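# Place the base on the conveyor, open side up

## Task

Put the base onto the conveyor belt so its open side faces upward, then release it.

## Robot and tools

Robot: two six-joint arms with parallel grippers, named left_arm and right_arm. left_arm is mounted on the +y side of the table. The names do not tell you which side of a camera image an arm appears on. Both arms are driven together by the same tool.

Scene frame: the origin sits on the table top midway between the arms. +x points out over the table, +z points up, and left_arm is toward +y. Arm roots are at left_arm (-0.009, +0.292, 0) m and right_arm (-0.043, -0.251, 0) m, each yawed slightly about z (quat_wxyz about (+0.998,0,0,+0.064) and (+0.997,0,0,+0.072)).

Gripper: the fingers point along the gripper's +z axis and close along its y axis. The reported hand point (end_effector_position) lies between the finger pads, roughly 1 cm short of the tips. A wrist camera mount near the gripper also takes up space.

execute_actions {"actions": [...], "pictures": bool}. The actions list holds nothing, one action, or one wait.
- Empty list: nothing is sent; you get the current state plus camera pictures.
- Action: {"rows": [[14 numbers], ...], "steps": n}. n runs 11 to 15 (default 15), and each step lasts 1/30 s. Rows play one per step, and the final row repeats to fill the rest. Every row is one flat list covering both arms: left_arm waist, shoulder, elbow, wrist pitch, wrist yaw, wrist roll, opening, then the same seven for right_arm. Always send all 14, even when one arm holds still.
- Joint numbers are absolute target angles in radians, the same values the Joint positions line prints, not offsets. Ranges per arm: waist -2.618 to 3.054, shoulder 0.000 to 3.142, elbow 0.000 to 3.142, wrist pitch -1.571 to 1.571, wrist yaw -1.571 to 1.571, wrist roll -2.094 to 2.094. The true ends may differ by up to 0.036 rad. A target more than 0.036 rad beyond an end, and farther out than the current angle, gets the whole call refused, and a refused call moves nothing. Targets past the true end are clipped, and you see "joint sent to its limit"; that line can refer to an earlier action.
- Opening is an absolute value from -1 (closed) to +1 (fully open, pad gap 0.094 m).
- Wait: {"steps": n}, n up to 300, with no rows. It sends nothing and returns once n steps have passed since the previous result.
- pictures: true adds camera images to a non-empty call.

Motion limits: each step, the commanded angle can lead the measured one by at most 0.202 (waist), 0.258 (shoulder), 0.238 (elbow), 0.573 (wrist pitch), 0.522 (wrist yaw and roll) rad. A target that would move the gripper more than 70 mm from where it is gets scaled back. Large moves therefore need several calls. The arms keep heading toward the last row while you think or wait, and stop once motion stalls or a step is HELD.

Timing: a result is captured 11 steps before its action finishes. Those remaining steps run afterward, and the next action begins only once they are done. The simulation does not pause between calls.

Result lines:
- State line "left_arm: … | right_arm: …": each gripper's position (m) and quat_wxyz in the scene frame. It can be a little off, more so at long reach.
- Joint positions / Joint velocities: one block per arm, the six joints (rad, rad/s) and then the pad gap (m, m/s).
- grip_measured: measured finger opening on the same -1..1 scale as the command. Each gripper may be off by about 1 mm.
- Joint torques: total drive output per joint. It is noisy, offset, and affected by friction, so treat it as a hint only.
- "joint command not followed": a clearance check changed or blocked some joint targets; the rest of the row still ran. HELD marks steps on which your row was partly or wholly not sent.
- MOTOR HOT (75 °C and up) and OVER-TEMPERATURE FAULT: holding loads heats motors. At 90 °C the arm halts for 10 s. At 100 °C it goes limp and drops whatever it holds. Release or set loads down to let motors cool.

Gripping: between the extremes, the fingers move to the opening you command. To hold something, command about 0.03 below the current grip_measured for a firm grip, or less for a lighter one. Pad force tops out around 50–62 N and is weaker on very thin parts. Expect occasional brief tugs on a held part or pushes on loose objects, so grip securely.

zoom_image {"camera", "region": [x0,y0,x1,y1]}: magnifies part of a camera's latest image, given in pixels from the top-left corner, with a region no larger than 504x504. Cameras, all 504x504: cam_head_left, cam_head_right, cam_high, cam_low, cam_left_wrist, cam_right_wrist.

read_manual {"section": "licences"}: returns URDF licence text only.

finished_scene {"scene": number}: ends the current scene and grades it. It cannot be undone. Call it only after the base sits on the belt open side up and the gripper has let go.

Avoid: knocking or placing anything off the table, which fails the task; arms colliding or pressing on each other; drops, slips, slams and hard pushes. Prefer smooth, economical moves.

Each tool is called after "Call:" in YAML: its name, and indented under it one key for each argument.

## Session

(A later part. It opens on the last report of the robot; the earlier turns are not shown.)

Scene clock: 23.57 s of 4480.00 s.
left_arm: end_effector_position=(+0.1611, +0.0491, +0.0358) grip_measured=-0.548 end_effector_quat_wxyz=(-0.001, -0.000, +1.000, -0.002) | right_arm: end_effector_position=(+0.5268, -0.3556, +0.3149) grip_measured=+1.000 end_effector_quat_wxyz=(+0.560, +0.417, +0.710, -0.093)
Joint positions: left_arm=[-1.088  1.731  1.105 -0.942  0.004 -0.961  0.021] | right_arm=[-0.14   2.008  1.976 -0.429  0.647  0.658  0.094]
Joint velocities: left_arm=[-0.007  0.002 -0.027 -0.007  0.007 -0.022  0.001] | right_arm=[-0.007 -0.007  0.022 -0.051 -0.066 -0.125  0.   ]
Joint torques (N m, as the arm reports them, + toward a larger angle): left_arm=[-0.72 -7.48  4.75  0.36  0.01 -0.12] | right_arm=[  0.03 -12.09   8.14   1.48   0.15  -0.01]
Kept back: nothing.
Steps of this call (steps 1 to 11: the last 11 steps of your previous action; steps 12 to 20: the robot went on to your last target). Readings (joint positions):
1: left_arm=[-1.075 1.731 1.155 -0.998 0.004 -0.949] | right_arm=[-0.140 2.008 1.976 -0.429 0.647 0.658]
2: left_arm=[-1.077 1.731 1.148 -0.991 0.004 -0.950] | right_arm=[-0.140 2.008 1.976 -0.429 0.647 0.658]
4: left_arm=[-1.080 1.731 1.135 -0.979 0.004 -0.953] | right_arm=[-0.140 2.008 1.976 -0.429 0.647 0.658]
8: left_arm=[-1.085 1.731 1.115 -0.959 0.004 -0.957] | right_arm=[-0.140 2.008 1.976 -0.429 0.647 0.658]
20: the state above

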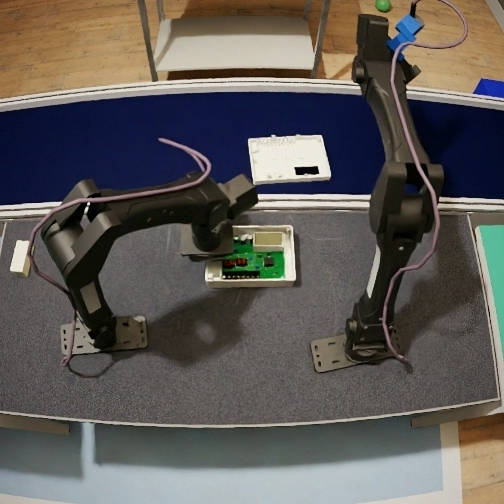

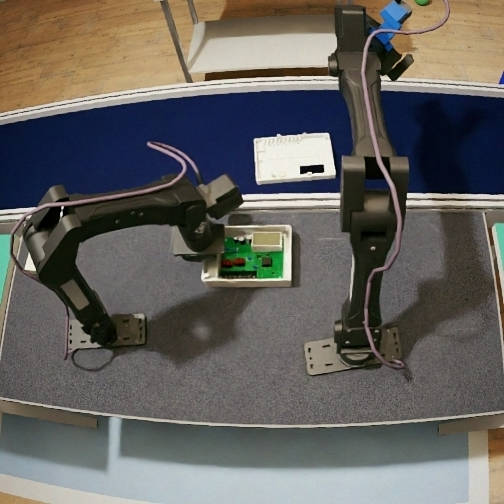

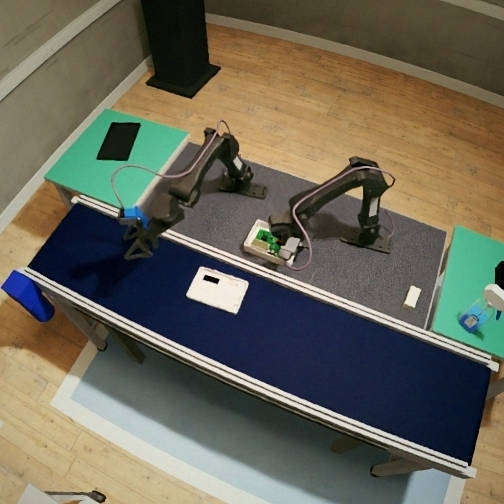

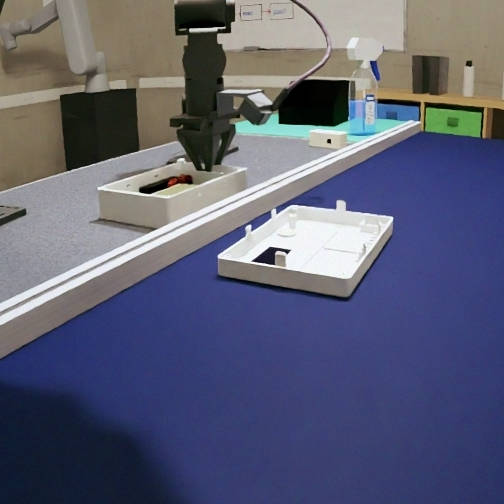

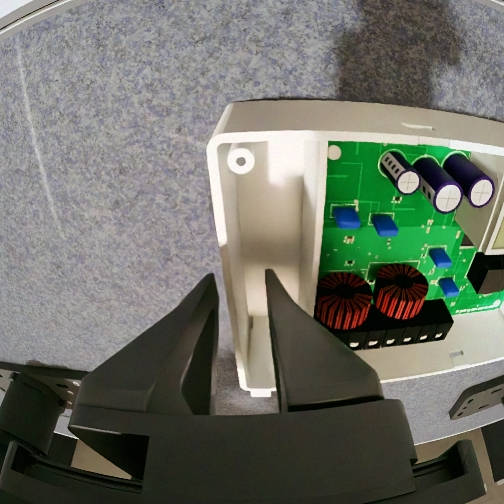

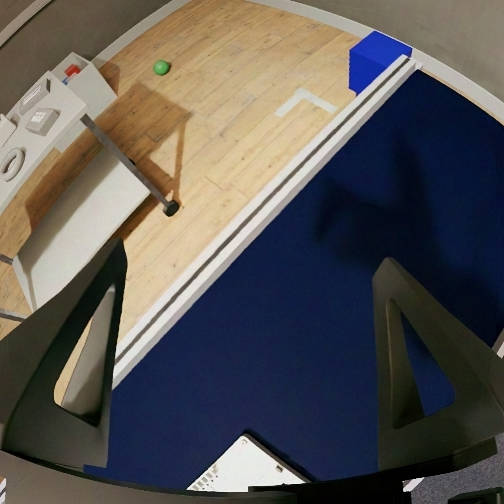

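Call:
execute_actions:
  actions:
    - {"rows": [ [-1.098,1.722,1.096,-0.918,0.005,-0.972,-0.55,-0.14,2.008,1.976,-0.429,0.647,0.658,1], [-1.098,1.722,1.095,-0.915,0.005,-0.972,-0.56,-0.14,2.008,1.976,-0.429,0.647,0.658,1], [-1.098,1.722,1.093,-0.912,0.005,-0.972,-0.57,-0.14,2.008,1.976,-0.429,0.647,0.658,1], [-1.098,1.722,1.090,-0.908,0.005,-0.972,-0.58,-0.14,2.008,1.976,-0.429,0.647,0.658,1], [-1.098,1.722,1.086,-0.904,0.005,-0.972,-0.59,-0.14,2.008,1.976,-0.429,0.647,0.658,1], [-1.098,1.722,1.083,-0.900,0.005,-0.972,-0.60,-0.14,2.008,1.976,-0.429,0.647,0.658,1], [-1.098,1.722,1.079,-0.896,0.005,-0.972,-0.61,-0.14,2.008,1.976,-0.429,0.647,0.658,1], [-1.098,1.722,1.074,-0.893,0.005,-0.972,-0.62,-0.14,2.008,1.976,-0.429,0.647,0.658,1], [-1.098,1.722,1.070,-0.890,0.005,-0.972,-0.63,-0.14,2.008,1.976,-0.429,0.647,0.658,1], [-1.098,1.722,1.067,-0.887,0.005,-0.972,-0.64,-0.14,2.008,1.976,-0.429,0.647,0.658,1], [-1.098,1.722,1.063,-0.885,0.005,-0.972,-0.65,-0.14,2.008,1.976,-0.429,0.647,0.658,1], [-1.098,1.722,1.060,-0.884,0.005,-0.972,-0.66,-0.14,2.008,1.976,-0.429,0.647,0.658,1], [-1.098,1.722,1.058,-0.883,0.005,-0.972,-0.67,-0.14,2.008,1.976,-0.429,0.647,0.658,1], [-1.098,1.722,1.057,-0.883,0.005,-0.972,-0.68,-0.14,2.008,1.976,-0.429,0.647,0.658,1], [-1.098,1.722,1.056,-0.883,0.005,-0.972,-0.70,-0.14,2.008,1.976,-0.429,0.647,0.658,1] ], "steps": 15}

Call:
execute_actions:
  actions:
    - {"rows": [ [-1.098,1.722,1.056,-0.883,0.005,-0.972,-0.72,-0.14,2.008,1.976,-0.429,0.647,0.658,1], [-1.098,1.722,1.056,-0.883,0.005,-0.972,-0.74,-0.14,2.008,1.976,-0.429,0.647,0.658,1], [-1.098,1.722,1.056,-0.883,0.005,-0.972,-0.76,-0.14,2.008,1.976,-0.429,0.647,0.658,1], [-1.098,1.722,1.056,-0.883,0.005,-0.972,-0.78,-0.14,2.008,1.976,-0.429,0.647,0.658,1], [-1.098,1.722,1.056,-0.883,0.005,-0.972,-0.80,-0.14,2.008,1.976,-0.429,0.647,0.658,1], [-1.098,1.722,1.056,-0.883,0.005,-0.972,-0.82,-0.14,2.008,1.976,-0.429,0.647,0.658,1], [-1.098,1.722,1.056,-0.883,0.005,-0.972,-0.84,-0.14,2.008,1.976,-0.429,0.647,0.658,1], [-1.098,1.722,1.056,-0.883,0.005,-0.972,-0.86,-0.14,2.008,1.976,-0.429,0.647,0.658,1], [-1.098,1.722,1.056,-0.883,0.005,-0.972,-0.88,-0.14,2.008,1.976,-0.429,0.647,0.658,1], [-1.098,1.722,1.056,-0.883,0.005,-0.972,-0.90,-0.14,2.008,1.976,-0.429,0.647,0.658,1], [-1.098,1.722,1.056,-0.883,0.005,-0.972,-0.915,-0.14,2.008,1.976,-0.429,0.647,0.658,1], [-1.098,1.722,1.056,-0.883,0.005,-0.972,-0.93,-0.14,2.008,1.976,-0.429,0.647,0.658,1], [-1.098,1.722,1.056,-0.883,0.005,-0.972,-0.945,-0.14,2.008,1.976,-0.429,0.647,0.658,1], [-1.098,1.722,1.056,-0.883,0.005,-0.972,-0.96,-0.14,2.008,1.976,-0.429,0.647,0.658,1], [-1.098,1.722,1.056,-0.883,0.005,-0.972,-0.975,-0.14,2.008,1.976,-0.429,0.647,0.658,1] ], "steps": 15}
  pictures: true

Call:
execute_actions:
  actions:
    - {"steps": 16}
  pictures: true

Scene clock: 29.20 s of 4480.00 s.
left_arm: end_effector_position=(+0.1618, +0.0481, +0.0358) grip_measured=-0.574 end_effector_quat_wxyz=(+0.000, -0.000, +1.000, -0.004) | right_arm: end_effector_position=(+0.5268, -0.3556, +0.3149) grip_measured=+1.000 end_effector_quat_wxyz=(+0.560, +0.417, +0.710, -0.093)
Joint positions: left_arm=[-1.088  1.731  1.105 -0.937  0.004 -0.961  0.02 ] | right_arm=[-0.14   2.008  1.976 -0.429  0.647  0.658  0.094]
Joint velocities: left_arm=[-0.002 -0.002  0.002  0.051  0.022 -0.066 -0.01 ] | right_arm=[ 0.012 -0.007  0.037 -0.007 -0.022 -0.051  0.   ]
Joint torques (N m, as the arm reports them, + toward a larger angle): left_arm=[-0.71 -7.49  4.18  0.4   0.01 -0.12] | right_arm=[  0.04 -12.08   8.14   1.48   0.16   0.  ]
Steps of this call (steps 1 to 15: the robot went on to your last target; steps 16 to 90: nothing new was sent; then 2.50 s passed at rest; steps 91 to 94: the first 4 steps of this action). Readings (joint positions):
91: left_arm=[-1.088 1.731 1.105 -0.941 0.004 -0.961] | right_arm=[-0.140 2.008 1.976 -0.429 0.647 0.658]
92: left_arm=[-1.088 1.731 1.105 -0.940 0.004 -0.961] | right_arm=[-0.140 2.008 1.976 -0.429 0.647 0.658]
94: the state above

Scene clock: 29.70 s of 4480.00 s.
left_arm: end_effector_position=(+0.1580, +0.0536, +0.0263) grip_measured=-0.769 end_effector_quat_wxyz=(-0.003, -0.001, +1.000, +0.000) | right_arm: end_effector_position=(+0.5268, -0.3556, +0.3149) grip_measured=+1.000 end_effector_quat_wxyz=(+0.560, +0.417, +0.710, -0.093)
Joint positions: left_arm=[-1.088  1.731  1.064 -0.907  0.004 -0.962  0.011] | right_arm=[-0.14   2.008  1.976 -0.429  0.647  0.658  0.094]
Joint velocities: left_arm=[ 0.007  0.002 -0.012 -0.022  0.037 -0.007 -0.018] | right_arm=[-0.007  0.007  0.007 -0.007  0.007  0.022  0.   ]
Joint torques (N m, as the arm reports them, + toward a larger angle): left_arm=[-0.71 -7.38  4.63  0.37  0.02 -0.11] | right_arm=[  0.05 -12.08   8.13   1.48   0.15  -0.01]
Steps of this call (steps 1 to 11: the last 11 steps of your previous action; steps 12 to 15: the first 4 steps of this action). Readings (joint positions):
12: left_arm=[-1.088 1.731 1.065 -0.909 0.004 -0.961] | right_arm=[-0.140 2.008 1.976 -0.429 0.647 0.658]
13: left_arm=[-1.088 1.731 1.064 -0.909 0.004 -0.962] | right_arm=[-0.140 2.008 1.976 -0.429 0.647 0.658]
15: the state above

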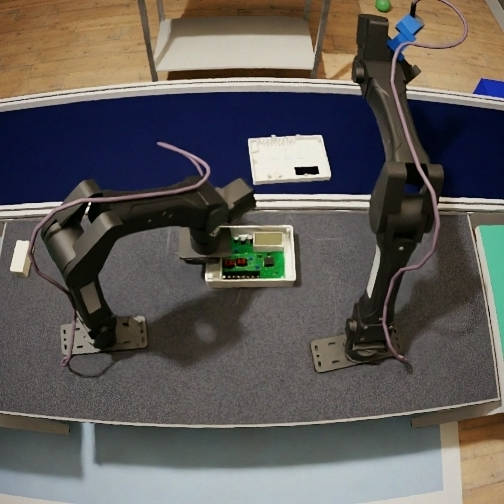

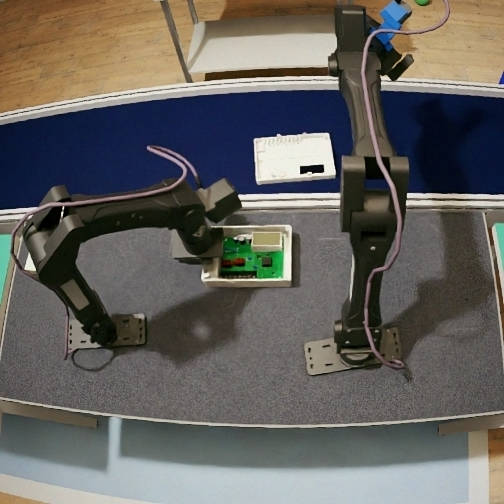

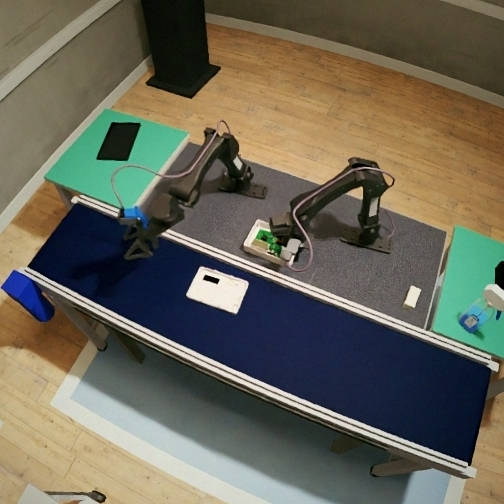

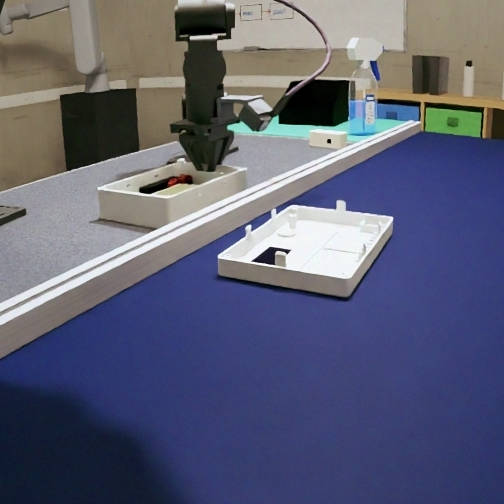

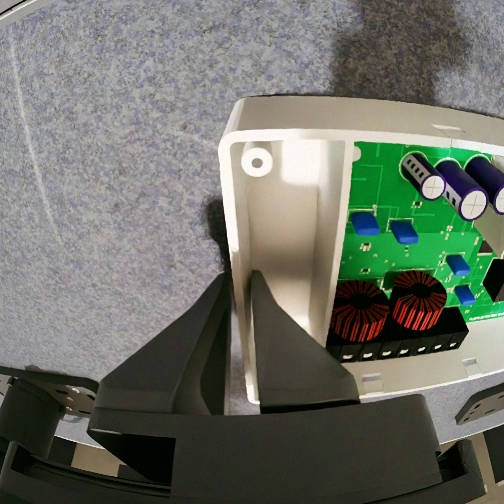

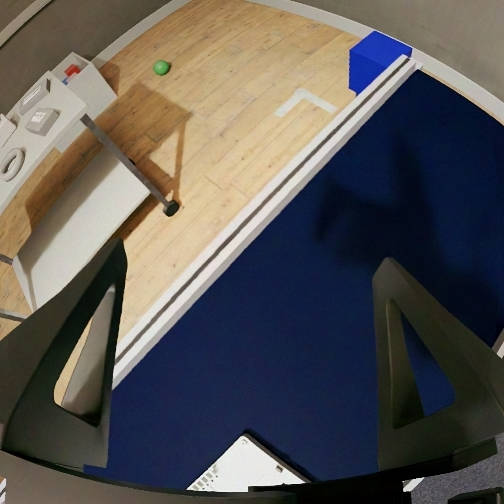

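Scene clock: 30.23 s of 4480.00 s.
left_arm: end_effector_position=(+0.1557, +0.0498, +0.0264) grip_measured=-0.948 end_effector_quat_wxyz=(-0.006, +0.006, +1.000, -0.007) | right_arm: end_effector_position=(+0.5268, -0.3556, +0.3149) grip_measured=+1.000 end_effector_quat_wxyz=(+0.560, +0.417, +0.710, -0.093)
Joint positions: left_arm=[-1.094  1.731  1.064 -0.899  0.018 -0.955  0.002] | right_arm=[-0.14   2.008  1.976 -0.429  0.647  0.658  0.094]
Joint velocities: left_arm=[-0.012 -0.017  0.007 -0.037  0.022  0.066  0.   ] | right_arm=[-0.007 -0.022  0.002 -0.007  0.007  0.007  0.   ]
Joint torques (N m, as the arm reports them, + toward a larger angle): left_arm=[-0.35 -7.39  4.64  0.37 -0.16 -0.19] | right_arm=[  0.01 -12.09   8.13   1.48   0.16  -0.01]
Kept back: nothing.
Steps of this call (steps 1 to 11: the last 11 steps of your previous action; steps 12 to 16: the robot went on to your last target). Readings (joint positions):
1: left_arm=[-1.088 1.731 1.064 -0.906 0.004 -0.962] | right_arm=[-0.140 2.008 1.976 -0.429 0.647 0.658]
2: left_arm=[-1.088 1.731 1.064 -0.905 0.004 -0.962] | right_arm=[-0.140 2.008 1.976 -0.429 0.647 0.658]
4: left_arm=[-1.088 1.731 1.064 -0.903 0.005 -0.962] | right_arm=[-0.140 2.008 1.976 -0.429 0.647 0.658]
8: left_arm=[-1.088 1.731 1.064 -0.899 0.009 -0.962] | right_arm=[-0.140 2.008 1.976 -0.429 0.647 0.658]
16: the state above

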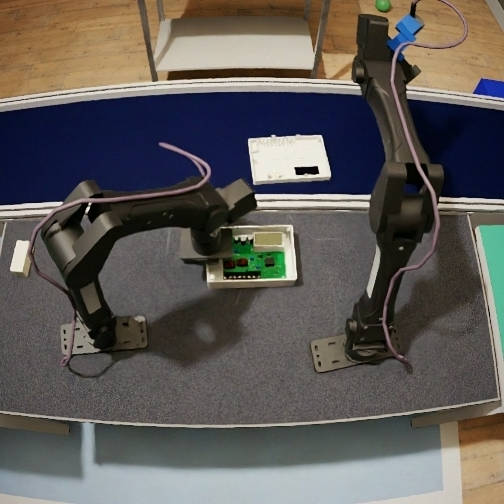

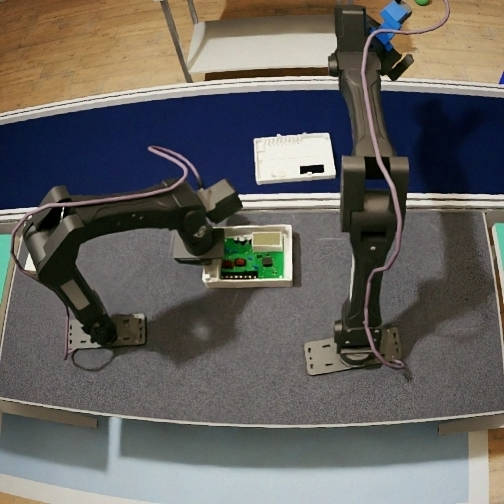

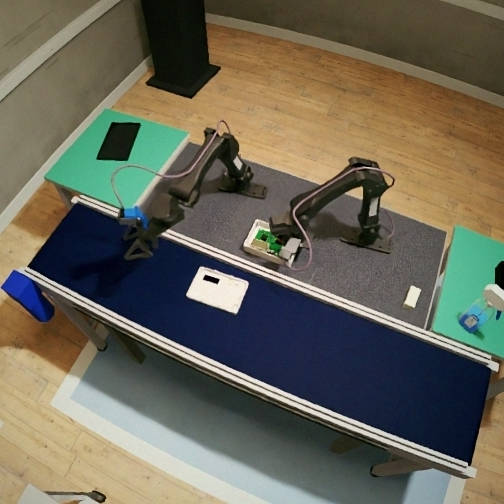

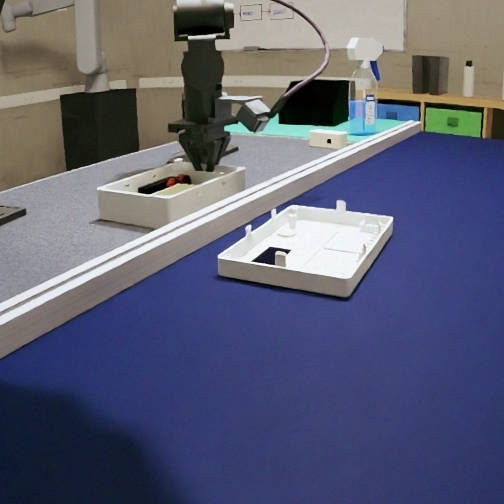

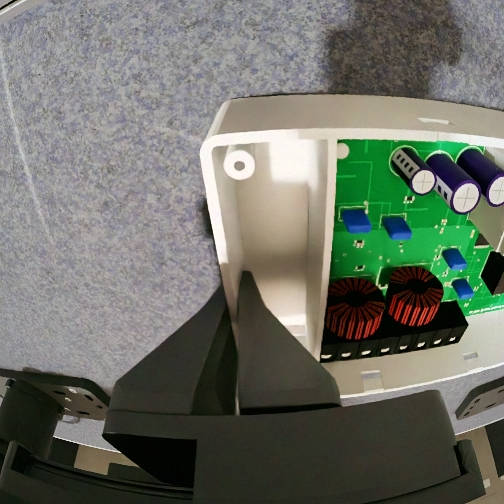

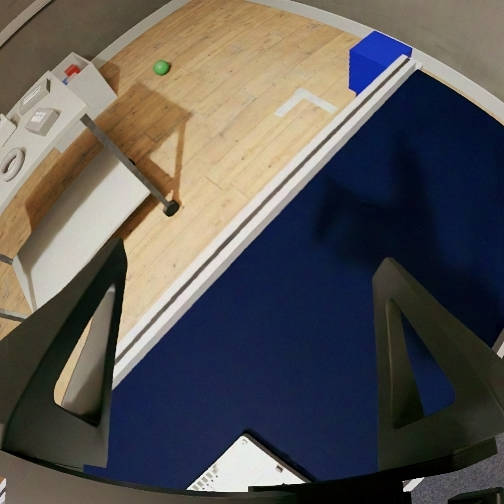

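Call:
execute_actions:
  actions:
    - {"rows": [ [-1.096,1.718,1.062,-0.890,0.008,-0.965,-0.99,-0.14,2.008,1.976,-0.429,0.647,0.658,1], [-1.096,1.714,1.068,-0.897,0.008,-0.965,-0.99,-0.14,2.008,1.976,-0.429,0.647,0.658,1], [-1.096,1.710,1.074,-0.904,0.008,-0.965,-0.99,-0.14,2.008,1.976,-0.429,0.647,0.658,1], [-1.096,1.706,1.080,-0.912,0.008,-0.965,-0.99,-0.14,2.008,1.976,-0.429,0.647,0.658,1], [-1.096,1.703,1.086,-0.921,0.008,-0.965,-0.99,-0.14,2.008,1.976,-0.429,0.647,0.658,1], [-1.096,1.700,1.093,-0.931,0.008,-0.965,-0.99,-0.14,2.008,1.976,-0.429,0.647,0.658,1], [-1.096,1.696,1.101,-0.943,0.008,-0.965,-0.99,-0.14,2.008,1.976,-0.429,0.647,0.658,1], [-1.096,1.692,1.110,-0.955,0.008,-0.965,-0.99,-0.14,2.008,1.976,-0.429,0.647,0.658,1], [-1.096,1.688,1.119,-0.968,0.008,-0.965,-0.99,-0.14,2.008,1.976,-0.429,0.647,0.658,1], [-1.096,1.684,1.129,-0.981,0.008,-0.965,-0.99,-0.14,2.008,1.976,-0.429,0.647,0.658,1], [-1.096,1.680,1.140,-0.996,0.008,-0.965,-0.99,-0.14,2.008,1.976,-0.429,0.647,0.658,1], [-1.096,1.676,1.151,-1.010,0.008,-0.965,-0.99,-0.14,2.008,1.976,-0.429,0.647,0.658,1], [-1.096,1.671,1.162,-1.025,0.008,-0.965,-0.99,-0.14,2.008,1.976,-0.429,0.647,0.658,1], [-1.096,1.667,1.173,-1.040,0.008,-0.965,-0.99,-0.14,2.008,1.976,-0.429,0.647,0.658,1], [-1.096,1.663,1.185,-1.055,0.008,-0.965,-0.99,-0.14,2.008,1.976,-0.429,0.647,0.658,1] ], "steps": 15}

Call:
execute_actions:
  actions:
    - {"rows": [ [-1.096,1.659,1.196,-1.070,0.008,-0.965,-0.99,-0.14,2.008,1.976,-0.429,0.647,0.658,1], [-1.096,1.655,1.208,-1.084,0.008,-0.965,-0.99,-0.14,2.008,1.976,-0.429,0.647,0.658,1], [-1.096,1.651,1.219,-1.099,0.008,-0.965,-0.99,-0.14,2.008,1.976,-0.429,0.647,0.658,1], [-1.096,1.648,1.230,-1.112,0.008,-0.965,-0.99,-0.14,2.008,1.976,-0.429,0.647,0.658,1], [-1.096,1.645,1.240,-1.125,0.008,-0.965,-0.99,-0.14,2.008,1.976,-0.429,0.647,0.658,1], [-1.096,1.642,1.250,-1.137,0.008,-0.965,-0.99,-0.14,2.008,1.976,-0.429,0.647,0.658,1], [-1.096,1.639,1.260,-1.149,0.008,-0.965,-0.99,-0.14,2.008,1.976,-0.429,0.647,0.658,1], [-1.096,1.637,1.268,-1.159,0.008,-0.965,-0.99,-0.14,2.008,1.976,-0.429,0.647,0.658,1], [-1.096,1.635,1.276,-1.168,0.008,-0.965,-0.99,-0.14,2.008,1.976,-0.429,0.647,0.658,1], [-1.096,1.633,1.283,-1.175,0.008,-0.965,-0.99,-0.14,2.008,1.976,-0.429,0.647,0.658,1], [-1.096,1.631,1.289,-1.181,0.008,-0.965,-0.99,-0.14,2.008,1.976,-0.429,0.647,0.658,1], [-1.096,1.630,1.294,-1.186,0.008,-0.965,-0.99,-0.14,2.008,1.976,-0.429,0.647,0.658,1], [-1.096,1.629,1.297,-1.189,0.008,-0.965,-0.99,-0.14,2.008,1.976,-0.429,0.647,0.658,1], [-1.096,1.628,1.299,-1.190,0.008,-0.965,-0.99,-0.14,2.008,1.976,-0.429,0.647,0.658,1], [-1.096,1.628,1.300,-1.190,0.008,-0.965,-0.99,-0.14,2.008,1.976,-0.429,0.647,0.658,1] ], "steps": 15}

Call:
execute_actions:
  actions:
    - {"steps": 20}
  pictures: true

Scene clock: 34.30 s of 4480.00 s.
left_arm: end_effector_position=(+0.1556, +0.0499, +0.0266) grip_measured=-0.948 end_effector_quat_wxyz=(-0.006, +0.006, +1.000, -0.007) | right_arm: end_effector_position=(+0.5268, -0.3556, +0.3149) grip_measured=+1.000 end_effector_quat_wxyz=(+0.560, +0.417, +0.710, -0.093)
Joint positions: left_arm=[-1.094  1.731  1.064 -0.9    0.018 -0.955  0.002] | right_arm=[-0.14   2.008  1.976 -0.429  0.647  0.658  0.094]
Joint velocities: left_arm=[-0.002 -0.027 -0.007 -0.007  0.007  0.022  0.   ] | right_arm=[-0.002  0.002 -0.007 -0.051  0.007 -0.007  0.   ]
Joint torques (N m, as the arm reports them, + toward a larger angle): left_arm=[-0.17 -8.47  6.59  0.13 -0.08 -0.11] | right_arm=[  0.04 -12.08   8.13   1.48   0.16   0.  ]
Steps of this call (steps 1 to 15: the robot went on to your last target; steps 16 to 90: nothing new was sent; then 0.93 s passed at rest; steps 91 to 94: the first 4 steps of this action). Readings (joint positions):
91: left_arm=[-1.094 1.731 1.064 -0.900 0.018 -0.955] | right_arm=[-0.140 2.008 1.976 -0.429 0.647 0.658]
92: left_arm=[-1.094 1.731 1.064 -0.900 0.018 -0.955] | right_arm=[-0.140 2.008 1.976 -0.429 0.647 0.658]
94: the state above

Scene clock: 34.80 s of 4480.00 s.
left_arm: end_effector_position=(+0.1561, +0.0509, +0.0611) grip_measured=-0.949 end_effector_quat_wxyz=(-0.008, +0.005, +1.000, +0.001) | right_arm: end_effector_position=(+0.5268, -0.3556, +0.3149) grip_measured=+1.000 end_effector_quat_wxyz=(+0.560, +0.417, +0.710, -0.093)
Joint positions: left_arm=[-1.094  1.696  1.17  -1.056  0.012 -0.956  0.002] | right_arm=[-0.14   2.008  1.976 -0.429  0.647  0.658  0.094]
Joint velocities: left_arm=[ 0.002 -0.144  0.344 -0.418  0.051 -0.022 -0.001] | right_arm=[-0.002 -0.032  0.007  0.051  0.007  0.066  0.   ]
Joint torques (N m, as the arm reports them, + toward a larger angle): left_arm=[-0.16 -9.69  8.65  0.25 -0.04 -0.1 ] | right_arm=[  0.04 -12.09   8.13   1.48   0.15  -0.01]
Steps of this call (steps 1 to 11: the last 11 steps of your previous action; steps 12 to 15: the first 4 steps of this action). Readings (joint positions):
12: left_arm=[-1.094 1.711 1.134 -1.012 0.013 -0.956] | right_arm=[-0.140 2.008 1.976 -0.429 0.647 0.658]
13: left_arm=[-1.094 1.706 1.146 -1.028 0.012 -0.956] | right_arm=[-0.140 2.008 1.976 -0.429 0.647 0.658]
15: the state above

Scene clock: 35.47 s of 4480.00 s.
left_arm: end_effector_position=(+0.1539, +0.0544, +0.0917) grip_measured=-0.949 end_effector_quat_wxyz=(-0.011, +0.005, +1.000, +0.006) | right_arm: end_effector_position=(+0.5268, -0.3556, +0.3149) grip_measured=+1.000 end_effector_quat_wxyz=(+0.560, +0.417, +0.710, -0.093)
Joint positions: left_arm=[-1.094  1.665  1.26  -1.189  0.011 -0.956  0.002] | right_arm=[-0.14   2.008  1.976 -0.429  0.647  0.658  0.094]
Joint velocities: left_arm=[ 0.007  0.007 -0.017  0.022 -0.007  0.007  0.   ] | right_arm=[-0.012 -0.007  0.007 -0.007 -0.066 -0.037  0.   ]
Joint torques (N m, as the arm reports them, + toward a larger angle): left_arm=[-0.17 -9.31  8.77  0.2  -0.04 -0.1 ] | right_arm=[  0.04 -12.08   8.14   1.48   0.16   0.  ]
Kept back: nothing.
Steps of this call (steps 1 to 11: the last 11 steps of your previous action; steps 12 to 20: the robot went on to your last target). Readings (joint positions):
1: left_arm=[-1.094 1.691 1.182 -1.070 0.012 -0.956] | right_arm=[-0.140 2.008 1.976 -0.429 0.647 0.658]
2: left_arm=[-1.094 1.687 1.194 -1.082 0.012 -0.956] | right_arm=[-0.140 2.008 1.976 -0.429 0.647 0.658]
4: left_arm=[-1.094 1.679 1.215 -1.107 0.012 -0.956] | right_arm=[-0.140 2.008 1.976 -0.429 0.647 0.658]
8: left_arm=[-1.094 1.670 1.246 -1.148 0.012 -0.956] | right_arm=[-0.140 2.008 1.976 -0.429 0.647 0.658]
20: the state above

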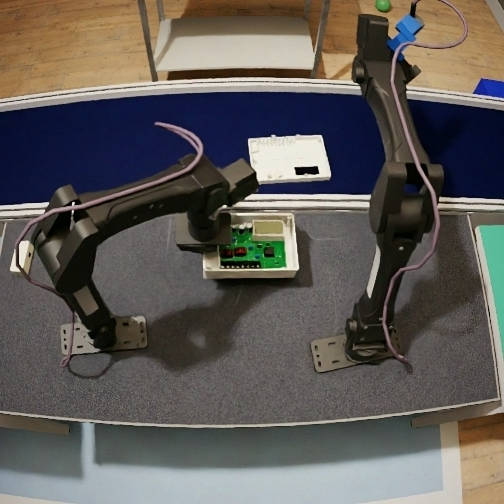

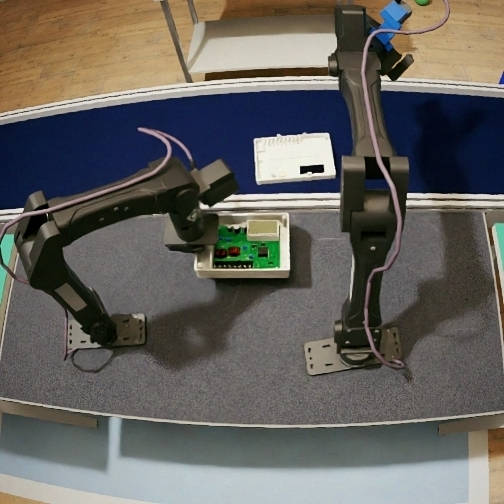

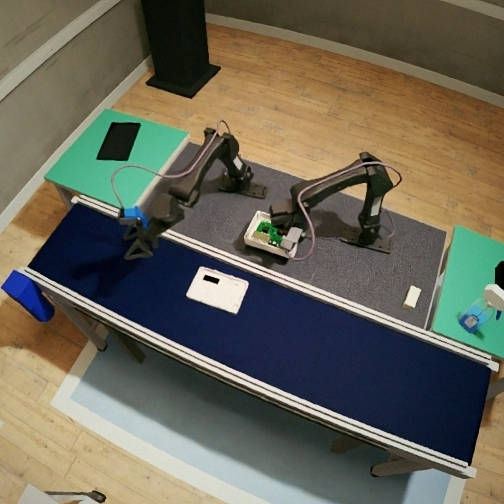

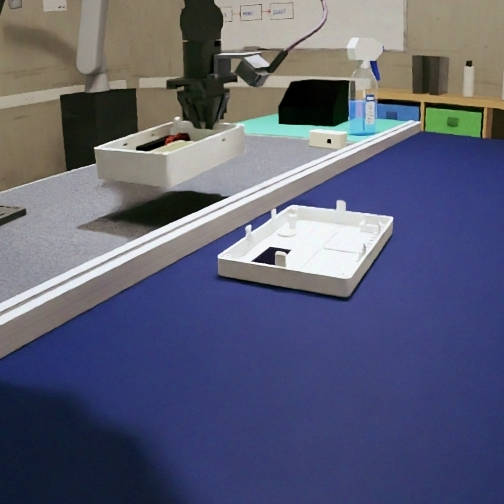

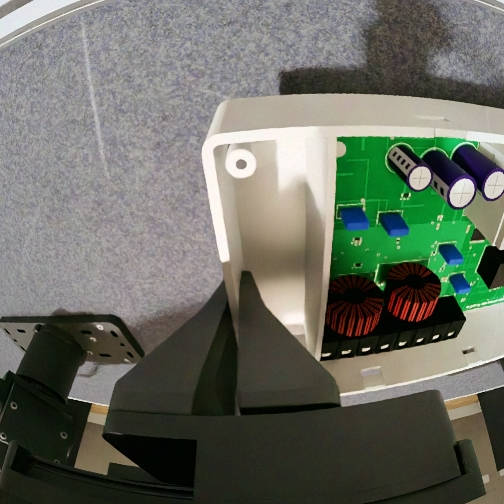

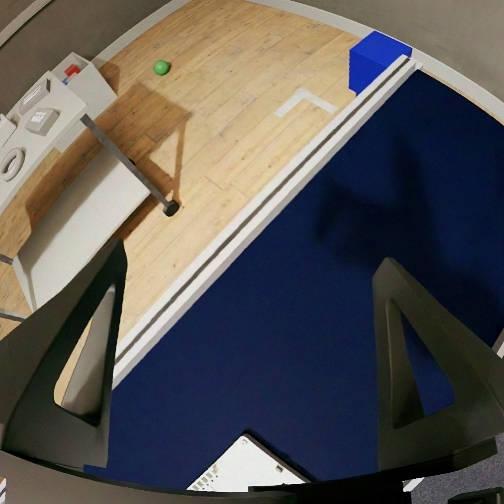

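Call:
execute_actions:
  actions:
    - {"rows": [ [-1.094,1.628,1.300,-1.190,0.008,-0.963,-0.99,-0.14,2.008,1.976,-0.429,0.647,0.658,1], [-1.089,1.628,1.300,-1.190,0.008,-0.958,-0.99,-0.14,2.008,1.976,-0.429,0.647,0.658,1], [-1.081,1.628,1.300,-1.190,0.009,-0.950,-0.99,-0.14,2.008,1.976,-0.429,0.647,0.658,1], [-1.071,1.628,1.300,-1.190,0.010,-0.940,-0.99,-0.14,2.008,1.976,-0.429,0.647,0.658,1], [-1.057,1.628,1.300,-1.190,0.011,-0.926,-0.99,-0.14,2.008,1.976,-0.429,0.647,0.658,1], [-1.041,1.628,1.300,-1.190,0.012,-0.910,-0.99,-0.14,2.008,1.976,-0.429,0.647,0.658,1], [-1.022,1.628,1.300,-1.190,0.014,-0.891,-0.99,-0.14,2.008,1.976,-0.429,0.647,0.658,1], [-1.002,1.629,1.301,-1.190,0.015,-0.871,-0.99,-0.14,2.008,1.976,-0.429,0.647,0.658,1], [-0.979,1.632,1.305,-1.191,0.017,-0.848,-0.99,-0.14,2.008,1.976,-0.429,0.647,0.658,1], [-0.955,1.636,1.311,-1.193,0.019,-0.824,-0.99,-0.14,2.008,1.976,-0.429,0.647,0.658,1], [-0.929,1.642,1.319,-1.195,0.021,-0.798,-0.99,-0.14,2.008,1.976,-0.429,0.647,0.658,1], [-0.901,1.650,1.330,-1.197,0.023,-0.770,-0.99,-0.14,2.008,1.976,-0.429,0.647,0.658,1], [-0.873,1.659,1.342,-1.200,0.025,-0.741,-0.99,-0.14,2.008,1.976,-0.429,0.647,0.658,1], [-0.843,1.669,1.356,-1.203,0.027,-0.712,-0.99,-0.14,2.008,1.976,-0.429,0.647,0.658,1], [-0.812,1.681,1.372,-1.207,0.029,-0.681,-0.99,-0.14,2.008,1.976,-0.429,0.647,0.658,1] ], "steps": 15}

Call:
execute_actions:
  actions:
    - {"rows": [ [-0.781,1.693,1.389,-1.211,0.032,-0.649,-0.99,-0.14,2.008,1.976,-0.429,0.647,0.658,1], [-0.749,1.707,1.408,-1.216,0.034,-0.617,-0.99,-0.14,2.008,1.976,-0.429,0.647,0.658,1], [-0.716,1.722,1.428,-1.220,0.037,-0.585,-0.99,-0.14,2.008,1.976,-0.429,0.647,0.658,1], [-0.684,1.737,1.449,-1.225,0.039,-0.553,-0.99,-0.14,2.008,1.976,-0.429,0.647,0.658,1], [-0.652,1.753,1.470,-1.231,0.041,-0.520,-0.99,-0.14,2.008,1.976,-0.429,0.647,0.658,1], [-0.619,1.770,1.493,-1.236,0.044,-0.488,-0.99,-0.14,2.008,1.976,-0.429,0.647,0.658,1], [-0.587,1.787,1.517,-1.242,0.046,-0.456,-0.99,-0.14,2.008,1.976,-0.429,0.647,0.658,1], [-0.556,1.804,1.541,-1.247,0.049,-0.424,-0.99,-0.14,2.008,1.976,-0.429,0.647,0.658,1], [-0.525,1.822,1.565,-1.253,0.051,-0.393,-0.99,-0.14,2.008,1.976,-0.429,0.647,0.658,1], [-0.495,1.840,1.590,-1.259,0.053,-0.364,-0.99,-0.14,2.008,1.976,-0.429,0.647,0.658,1], [-0.467,1.859,1.615,-1.265,0.055,-0.335,-0.99,-0.14,2.008,1.976,-0.429,0.647,0.658,1], [-0.439,1.877,1.639,-1.271,0.057,-0.307,-0.99,-0.14,2.008,1.976,-0.429,0.647,0.658,1], [-0.413,1.895,1.664,-1.277,0.059,-0.281,-0.99,-0.14,2.008,1.976,-0.429,0.647,0.658,1], [-0.389,1.913,1.688,-1.283,0.061,-0.257,-0.99,-0.14,2.008,1.976,-0.429,0.647,0.658,1], [-0.366,1.930,1.712,-1.288,0.063,-0.234,-0.99,-0.14,2.008,1.976,-0.429,0.647,0.658,1] ], "steps": 15}

Call:
execute_actions:
  actions:
    - {"rows": [ [-0.346,1.947,1.736,-1.294,0.064,-0.214,-0.99,-0.14,2.008,1.976,-0.429,0.647,0.658,1], [-0.327,1.964,1.759,-1.299,0.066,-0.195,-0.99,-0.14,2.008,1.976,-0.429,0.647,0.658,1], [-0.311,1.980,1.780,-1.305,0.067,-0.179,-0.99,-0.14,2.008,1.976,-0.429,0.647,0.658,1], [-0.297,1.995,1.801,-1.310,0.068,-0.165,-0.99,-0.14,2.008,1.976,-0.429,0.647,0.658,1], [-0.287,2.010,1.821,-1.314,0.069,-0.155,-0.99,-0.14,2.008,1.976,-0.429,0.647,0.658,1], [-0.279,2.024,1.840,-1.319,0.070,-0.147,-0.99,-0.14,2.008,1.976,-0.429,0.647,0.658,1], [-0.274,2.036,1.857,-1.323,0.070,-0.142,-0.99,-0.14,2.008,1.976,-0.429,0.647,0.658,1], [-0.272,2.048,1.873,-1.327,0.070,-0.140,-0.99,-0.14,2.008,1.976,-0.429,0.647,0.658,1], [-0.272,2.058,1.887,-1.330,0.070,-0.140,-0.99,-0.14,2.008,1.976,-0.429,0.647,0.658,1], [-0.272,2.067,1.899,-1.333,0.070,-0.140,-0.99,-0.14,2.008,1.976,-0.429,0.647,0.658,1], [-0.272,2.075,1.910,-1.335,0.070,-0.140,-0.99,-0.14,2.008,1.976,-0.429,0.647,0.658,1], [-0.272,2.081,1.918,-1.337,0.070,-0.140,-0.99,-0.14,2.008,1.976,-0.429,0.647,0.658,1], [-0.272,2.085,1.924,-1.339,0.070,-0.140,-0.99,-0.14,2.008,1.976,-0.429,0.647,0.658,1], [-0.272,2.088,1.928,-1.340,0.070,-0.140,-0.99,-0.14,2.008,1.976,-0.429,0.647,0.658,1], [-0.272,2.089,1.929,-1.340,0.070,-0.140,-0.99,-0.14,2.008,1.976,-0.429,0.647,0.658,1] ], "steps": 15}

Call:
execute_actions:
  actions:
    - {"rows": [ [-0.272,2.089,1.927,-1.338,0.070,-0.140,-0.99,-0.14,2.008,1.976,-0.429,0.647,0.658,1], [-0.272,2.090,1.921,-1.332,0.070,-0.140,-0.99,-0.14,2.008,1.976,-0.429,0.647,0.658,1], [-0.272,2.090,1.911,-1.323,0.070,-0.140,-0.99,-0.14,2.008,1.976,-0.429,0.647,0.658,1], [-0.272,2.091,1.898,-1.311,0.070,-0.140,-0.99,-0.14,2.008,1.976,-0.429,0.647,0.658,1], [-0.272,2.092,1.884,-1.296,0.070,-0.140,-0.99,-0.14,2.008,1.976,-0.429,0.647,0.658,1], [-0.272,2.093,1.868,-1.281,0.070,-0.140,-0.99,-0.14,2.008,1.976,-0.429,0.647,0.658,1], [-0.272,2.094,1.851,-1.264,0.070,-0.140,-0.99,-0.14,2.008,1.976,-0.429,0.647,0.658,1], [-0.272,2.095,1.833,-1.248,0.070,-0.140,-0.99,-0.14,2.008,1.976,-0.429,0.647,0.658,1], [-0.272,2.096,1.816,-1.231,0.070,-0.140,-0.99,-0.14,2.008,1.976,-0.429,0.647,0.658,1], [-0.272,2.097,1.800,-1.216,0.070,-0.140,-0.99,-0.14,2.008,1.976,-0.429,0.647,0.658,1], [-0.272,2.098,1.786,-1.201,0.070,-0.140,-0.99,-0.14,2.008,1.976,-0.429,0.647,0.658,1], [-0.272,2.099,1.773,-1.189,0.070,-0.140,-0.99,-0.14,2.008,1.976,-0.429,0.647,0.658,1], [-0.272,2.099,1.763,-1.180,0.070,-0.140,-0.99,-0.14,2.008,1.976,-0.429,0.647,0.658,1], [-0.272,2.100,1.757,-1.174,0.070,-0.140,-0.99,-0.14,2.008,1.976,-0.429,0.647,0.658,1], [-0.272,2.100,1.755,-1.172,0.070,-0.140,-0.99,-0.14,2.008,1.976,-0.429,0.647,0.658,1] ], "steps": 15}

Call:
execute_actions:
  actions:
    - {"steps": 22}
  pictures: true

Scene clock: 43.67 s of 4480.00 s.
left_arm: end_effector_position=(+0.1540, +0.0549, +0.0917) grip_measured=-0.949 end_effector_quat_wxyz=(-0.012, +0.005, +1.000, +0.007) | right_arm: end_effector_position=(+0.5268, -0.3556, +0.3149) grip_measured=+1.000 end_effector_quat_wxyz=(+0.560, +0.417, +0.710, -0.093)
Joint positions: left_arm=[-1.092  1.665  1.26  -1.19   0.011 -0.955  0.002] | right_arm=[-0.14   2.008  1.976 -0.429  0.647  0.658  0.094]
Joint velocities: left_arm=[ 0.046  0.012 -0.012 -0.022 -0.022  0.022  0.   ] | right_arm=[-0.002 -0.007 -0.017 -0.022 -0.007  0.037  0.   ]
Joint torques (N m, as the arm reports them, + toward a larger angle): left_arm=[ 1.35 -9.34  8.79  0.19  0.    0.07] | right_arm=[  0.05 -12.09   8.12   1.47   0.16  -0.01]
Steps of this call (steps 1 to 15: the robot went on to your last target; steps 16 to 90: nothing new was sent; then 5.07 s passed at rest; steps 91 to 94: the first 4 steps of this action). Readings (joint positions):
91: left_arm=[-1.094 1.665 1.260 -1.190 0.011 -0.956] | right_arm=[-0.140 2.008 1.976 -0.429 0.647 0.658]
92: left_arm=[-1.094 1.665 1.260 -1.190 0.011 -0.956] | right_arm=[-0.140 2.008 1.976 -0.429 0.647 0.658]
94: the state above

Scene clock: 44.17 s of 4480.00 s.
left_arm: end_effector_position=(+0.2454, +0.1068, +0.1064) grip_measured=-0.949 end_effector_quat_wxyz=(+0.002, -0.031, +0.999, -0.013) | right_arm: end_effector_position=(+0.5268, -0.3556, +0.3149) grip_measured=+1.000 end_effector_quat_wxyz=(+0.560, +0.417, +0.710, -0.093)
Joint positions: left_arm=[-0.749  1.719  1.38  -1.213  0.019 -0.684  0.002] | right_arm=[-0.14   2.008  1.976 -0.429  0.647  0.658  0.094]
Joint velocities: left_arm=[ 0.901  0.437  0.574 -0.051  0.066  0.872 -0.001] | right_arm=[-0.002 -0.027 -0.012  0.081 -0.051  0.051  0.   ]
Joint torques (N m, as the arm reports them, + toward a larger angle): left_arm=[ 0.8  -7.63  8.42  0.28  0.15  0.07] | right_arm=[  0.03 -12.06   8.14   1.48   0.16  -0.01]
Steps of this call (steps 1 to 11: the last 11 steps of your previous action; steps 12 to 15: the first 4 steps of this action). Readings (joint positions):
12: left_arm=[-0.843 1.682 1.324 -1.208 0.016 -0.768] | right_arm=[-0.140 2.008 1.976 -0.429 0.647 0.658]
13: left_arm=[-0.812 1.692 1.342 -1.209 0.017 -0.741] | right_arm=[-0.140 2.008 1.976 -0.429 0.647 0.658]
15: the state above

Scene clock: 44.67 s of 4480.00 s.
left_arm: end_effector_position=(+0.3705, +0.2110, +0.1074) grip_measured=-0.949 end_effector_quat_wxyz=(+0.015, -0.033, +0.999, -0.020) | right_arm: end_effector_position=(+0.5268, -0.3556, +0.3149) grip_measured=+1.000 end_effector_quat_wxyz=(+0.560, +0.417, +0.710, -0.093)
Joint positions: left_arm=[-0.325  1.987  1.728 -1.275  0.031 -0.264  0.002] | right_arm=[-0.14   2.008  1.976 -0.429  0.647  0.658  0.094]
Joint velocities: left_arm=[ 0.52   0.457  0.637 -0.198 -0.037  0.593  0.   ] | right_arm=[ 0.007 -0.002 -0.012 -0.007  0.007  0.022  0.   ]
Joint torques (N m, as the arm reports them, + toward a larger angle): left_arm=[ -0.17 -10.79   8.5    0.16   0.44   0.1 ] | right_arm=[  0.03 -12.08   8.14   1.48   0.16  -0.01]
Steps of this call (steps 1 to 11: the last 11 steps of your previous action; steps 12 to 15: the first 4 steps of this action). Readings (joint positions):
12: left_arm=[-0.388 1.936 1.659 -1.261 0.030 -0.332] | right_arm=[-0.140 2.008 1.976 -0.429 0.647 0.658]
13: left_arm=[-0.365 1.953 1.683 -1.266 0.031 -0.308] | right_arm=[-0.140 2.008 1.976 -0.429 0.647 0.658]
15: the state above

Scene clock: 45.17 s of 4480.00 s.
left_arm: end_effector_position=(+0.4007, +0.2279, +0.1012) grip_measured=-0.949 end_effector_quat_wxyz=(+0.012, -0.007, +1.000, -0.021) | right_arm: end_effector_position=(+0.5268, -0.3556, +0.3149) grip_measured=+1.000 end_effector_quat_wxyz=(+0.560, +0.417, +0.710, -0.093)
Joint positions: left_arm=[-0.268  2.109  1.885 -1.318  0.038 -0.155  0.002] | right_arm=[-0.14   2.008  1.976 -0.429  0.647  0.658  0.094]
Joint velocities: left_arm=[-0.017 -0.017 -0.007  0.022 -0.051  0.007 -0.001] | right_arm=[-0.007  0.007 -0.012 -0.007  0.037  0.007  0.   ]
Joint torques (N m, as the arm reports them, + toward a larger angle): left_arm=[ -0.31 -11.62   6.72   0.32   0.4    0.14] | right_arm=[  0.02 -12.08   8.13   1.48   0.15   0.  ]
Steps of this call (steps 1 to 11: the last 11 steps of your previous action; steps 12 to 15: the first 4 steps of this action). Readings (joint positions):
12: left_arm=[-0.268 2.108 1.885 -1.317 0.037 -0.160] | right_arm=[-0.140 2.008 1.976 -0.429 0.647 0.658]
13: left_arm=[-0.268 2.109 1.885 -1.317 0.038 -0.158] | right_arm=[-0.140 2.008 1.976 -0.429 0.647 0.658]
15: the state above

Scene clock: 45.90 s of 4480.00 s.
left_arm: end_effector_position=(+0.3934, +0.2286, +0.0590) grip_measured=-0.949 end_effector_quat_wxyz=(-0.007, -0.005, +1.000, -0.019) | right_arm: end_effector_position=(+0.5268, -0.3556, +0.3149) grip_measured=+1.000 end_effector_quat_wxyz=(+0.560, +0.417, +0.710, -0.093)
Joint positions: left_arm=[-0.268  2.129  1.748 -1.199  0.04  -0.152  0.002] | right_arm=[-0.14   2.008  1.976 -0.429  0.647  0.658  0.094]
Joint velocities: left_arm=[ 0.002 -0.007  0.002  0.066  0.066 -0.022 -0.001] | right_arm=[ 0.007 -0.007 -0.002 -0.037  0.051  0.007  0.   ]
Joint torques (N m, as the arm reports them, + toward a larger angle): left_arm=[ -0.28 -12.47   6.11   0.4    0.39   0.14] | right_arm=[  0.04 -12.06   8.14   1.48   0.15  -0.01]
Kept back: nothing.
Steps of this call (steps 1 to 11: the last 11 steps of your previous action; steps 12 to 22: the robot went on to your last target). Readings (joint positions):
1: left_arm=[-0.268 2.109 1.885 -1.318 0.038 -0.155] | right_arm=[-0.140 2.008 1.976 -0.429 0.647 0.658]
2: left_arm=[-0.268 2.109 1.882 -1.315 0.039 -0.154] | right_arm=[-0.140 2.008 1.976 -0.429 0.647 0.658]
4: left_arm=[-0.268 2.109 1.864 -1.301 0.039 -0.153] | right_arm=[-0.140 2.008 1.976 -0.429 0.647 0.658]
8: left_arm=[-0.268 2.112 1.796 -1.259 0.040 -0.152] | right_arm=[-0.140 2.008 1.976 -0.429 0.647 0.658]
22: the state above

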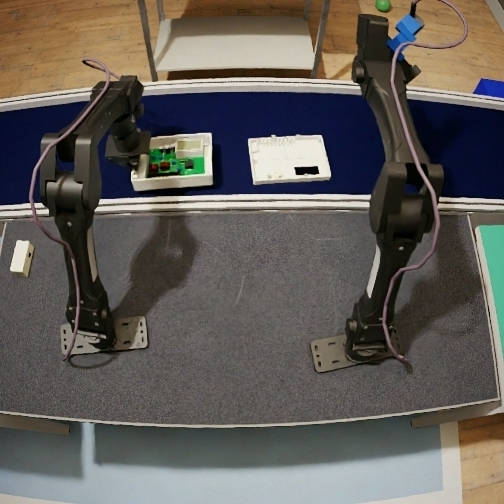

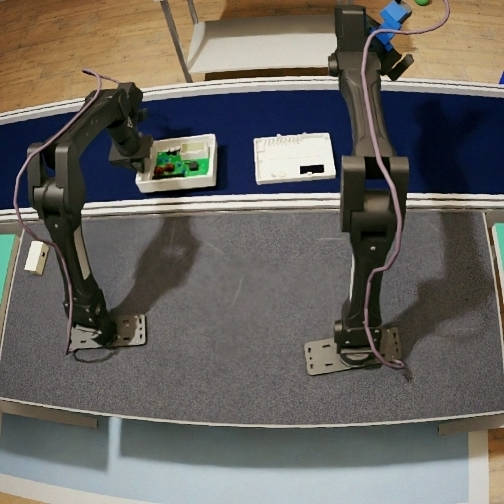

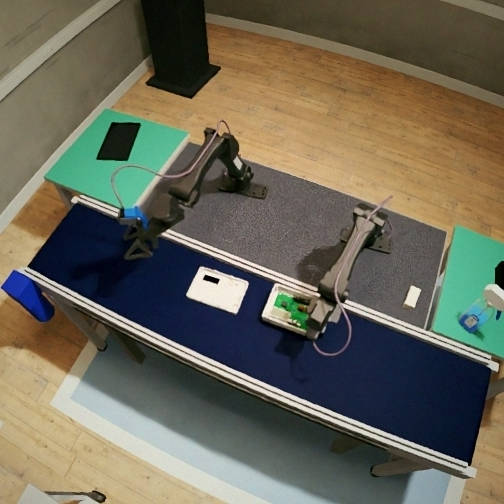

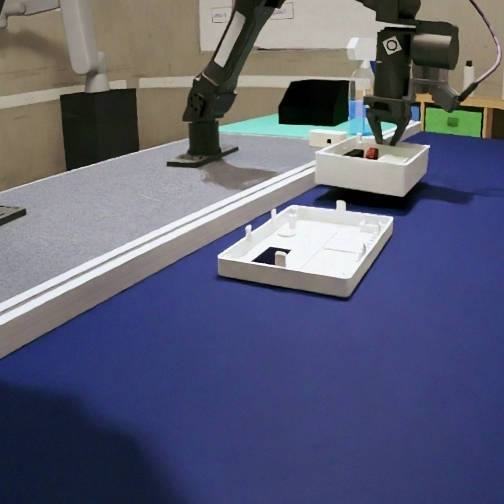

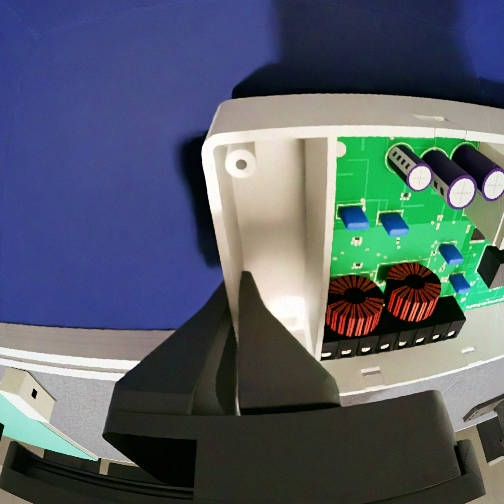

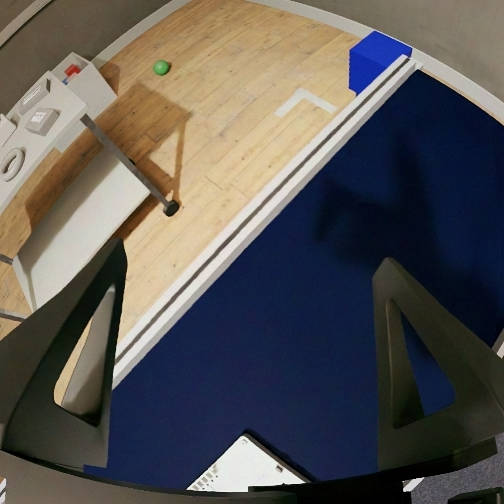

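Call:
zoom_image:
  camera: "cam_low"
  region: [270, 60, 470, 240]

Call:
zoom_image:
  camera: "cam_head_left"
  region: [90, 80, 350, 230]

Region (270, 60, 470, 240) of cam_low's 504x504 image, scaled by 2.520, with more detail than that image has; it fills the top 454 rows of this view, and the rest is white.

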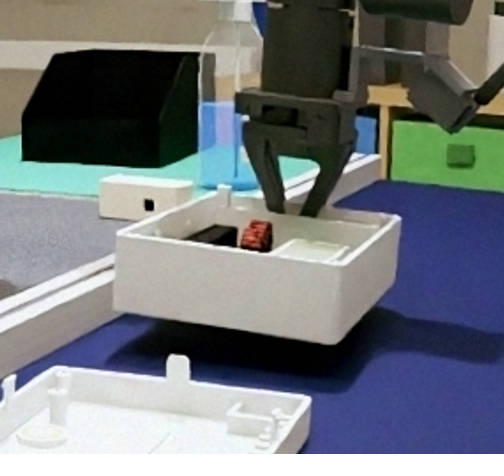

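Region (90, 80, 350, 230) of cam_head_left's 504x504 image, scaled by 1.938, with more detail than that image has; it fills the top 291 rows of this view, and the rest is white.

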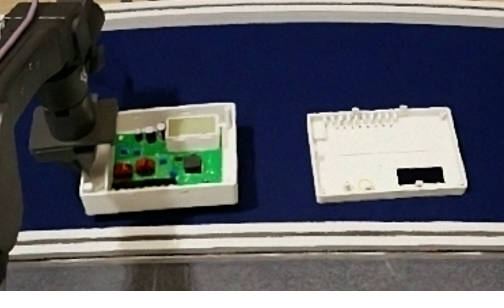

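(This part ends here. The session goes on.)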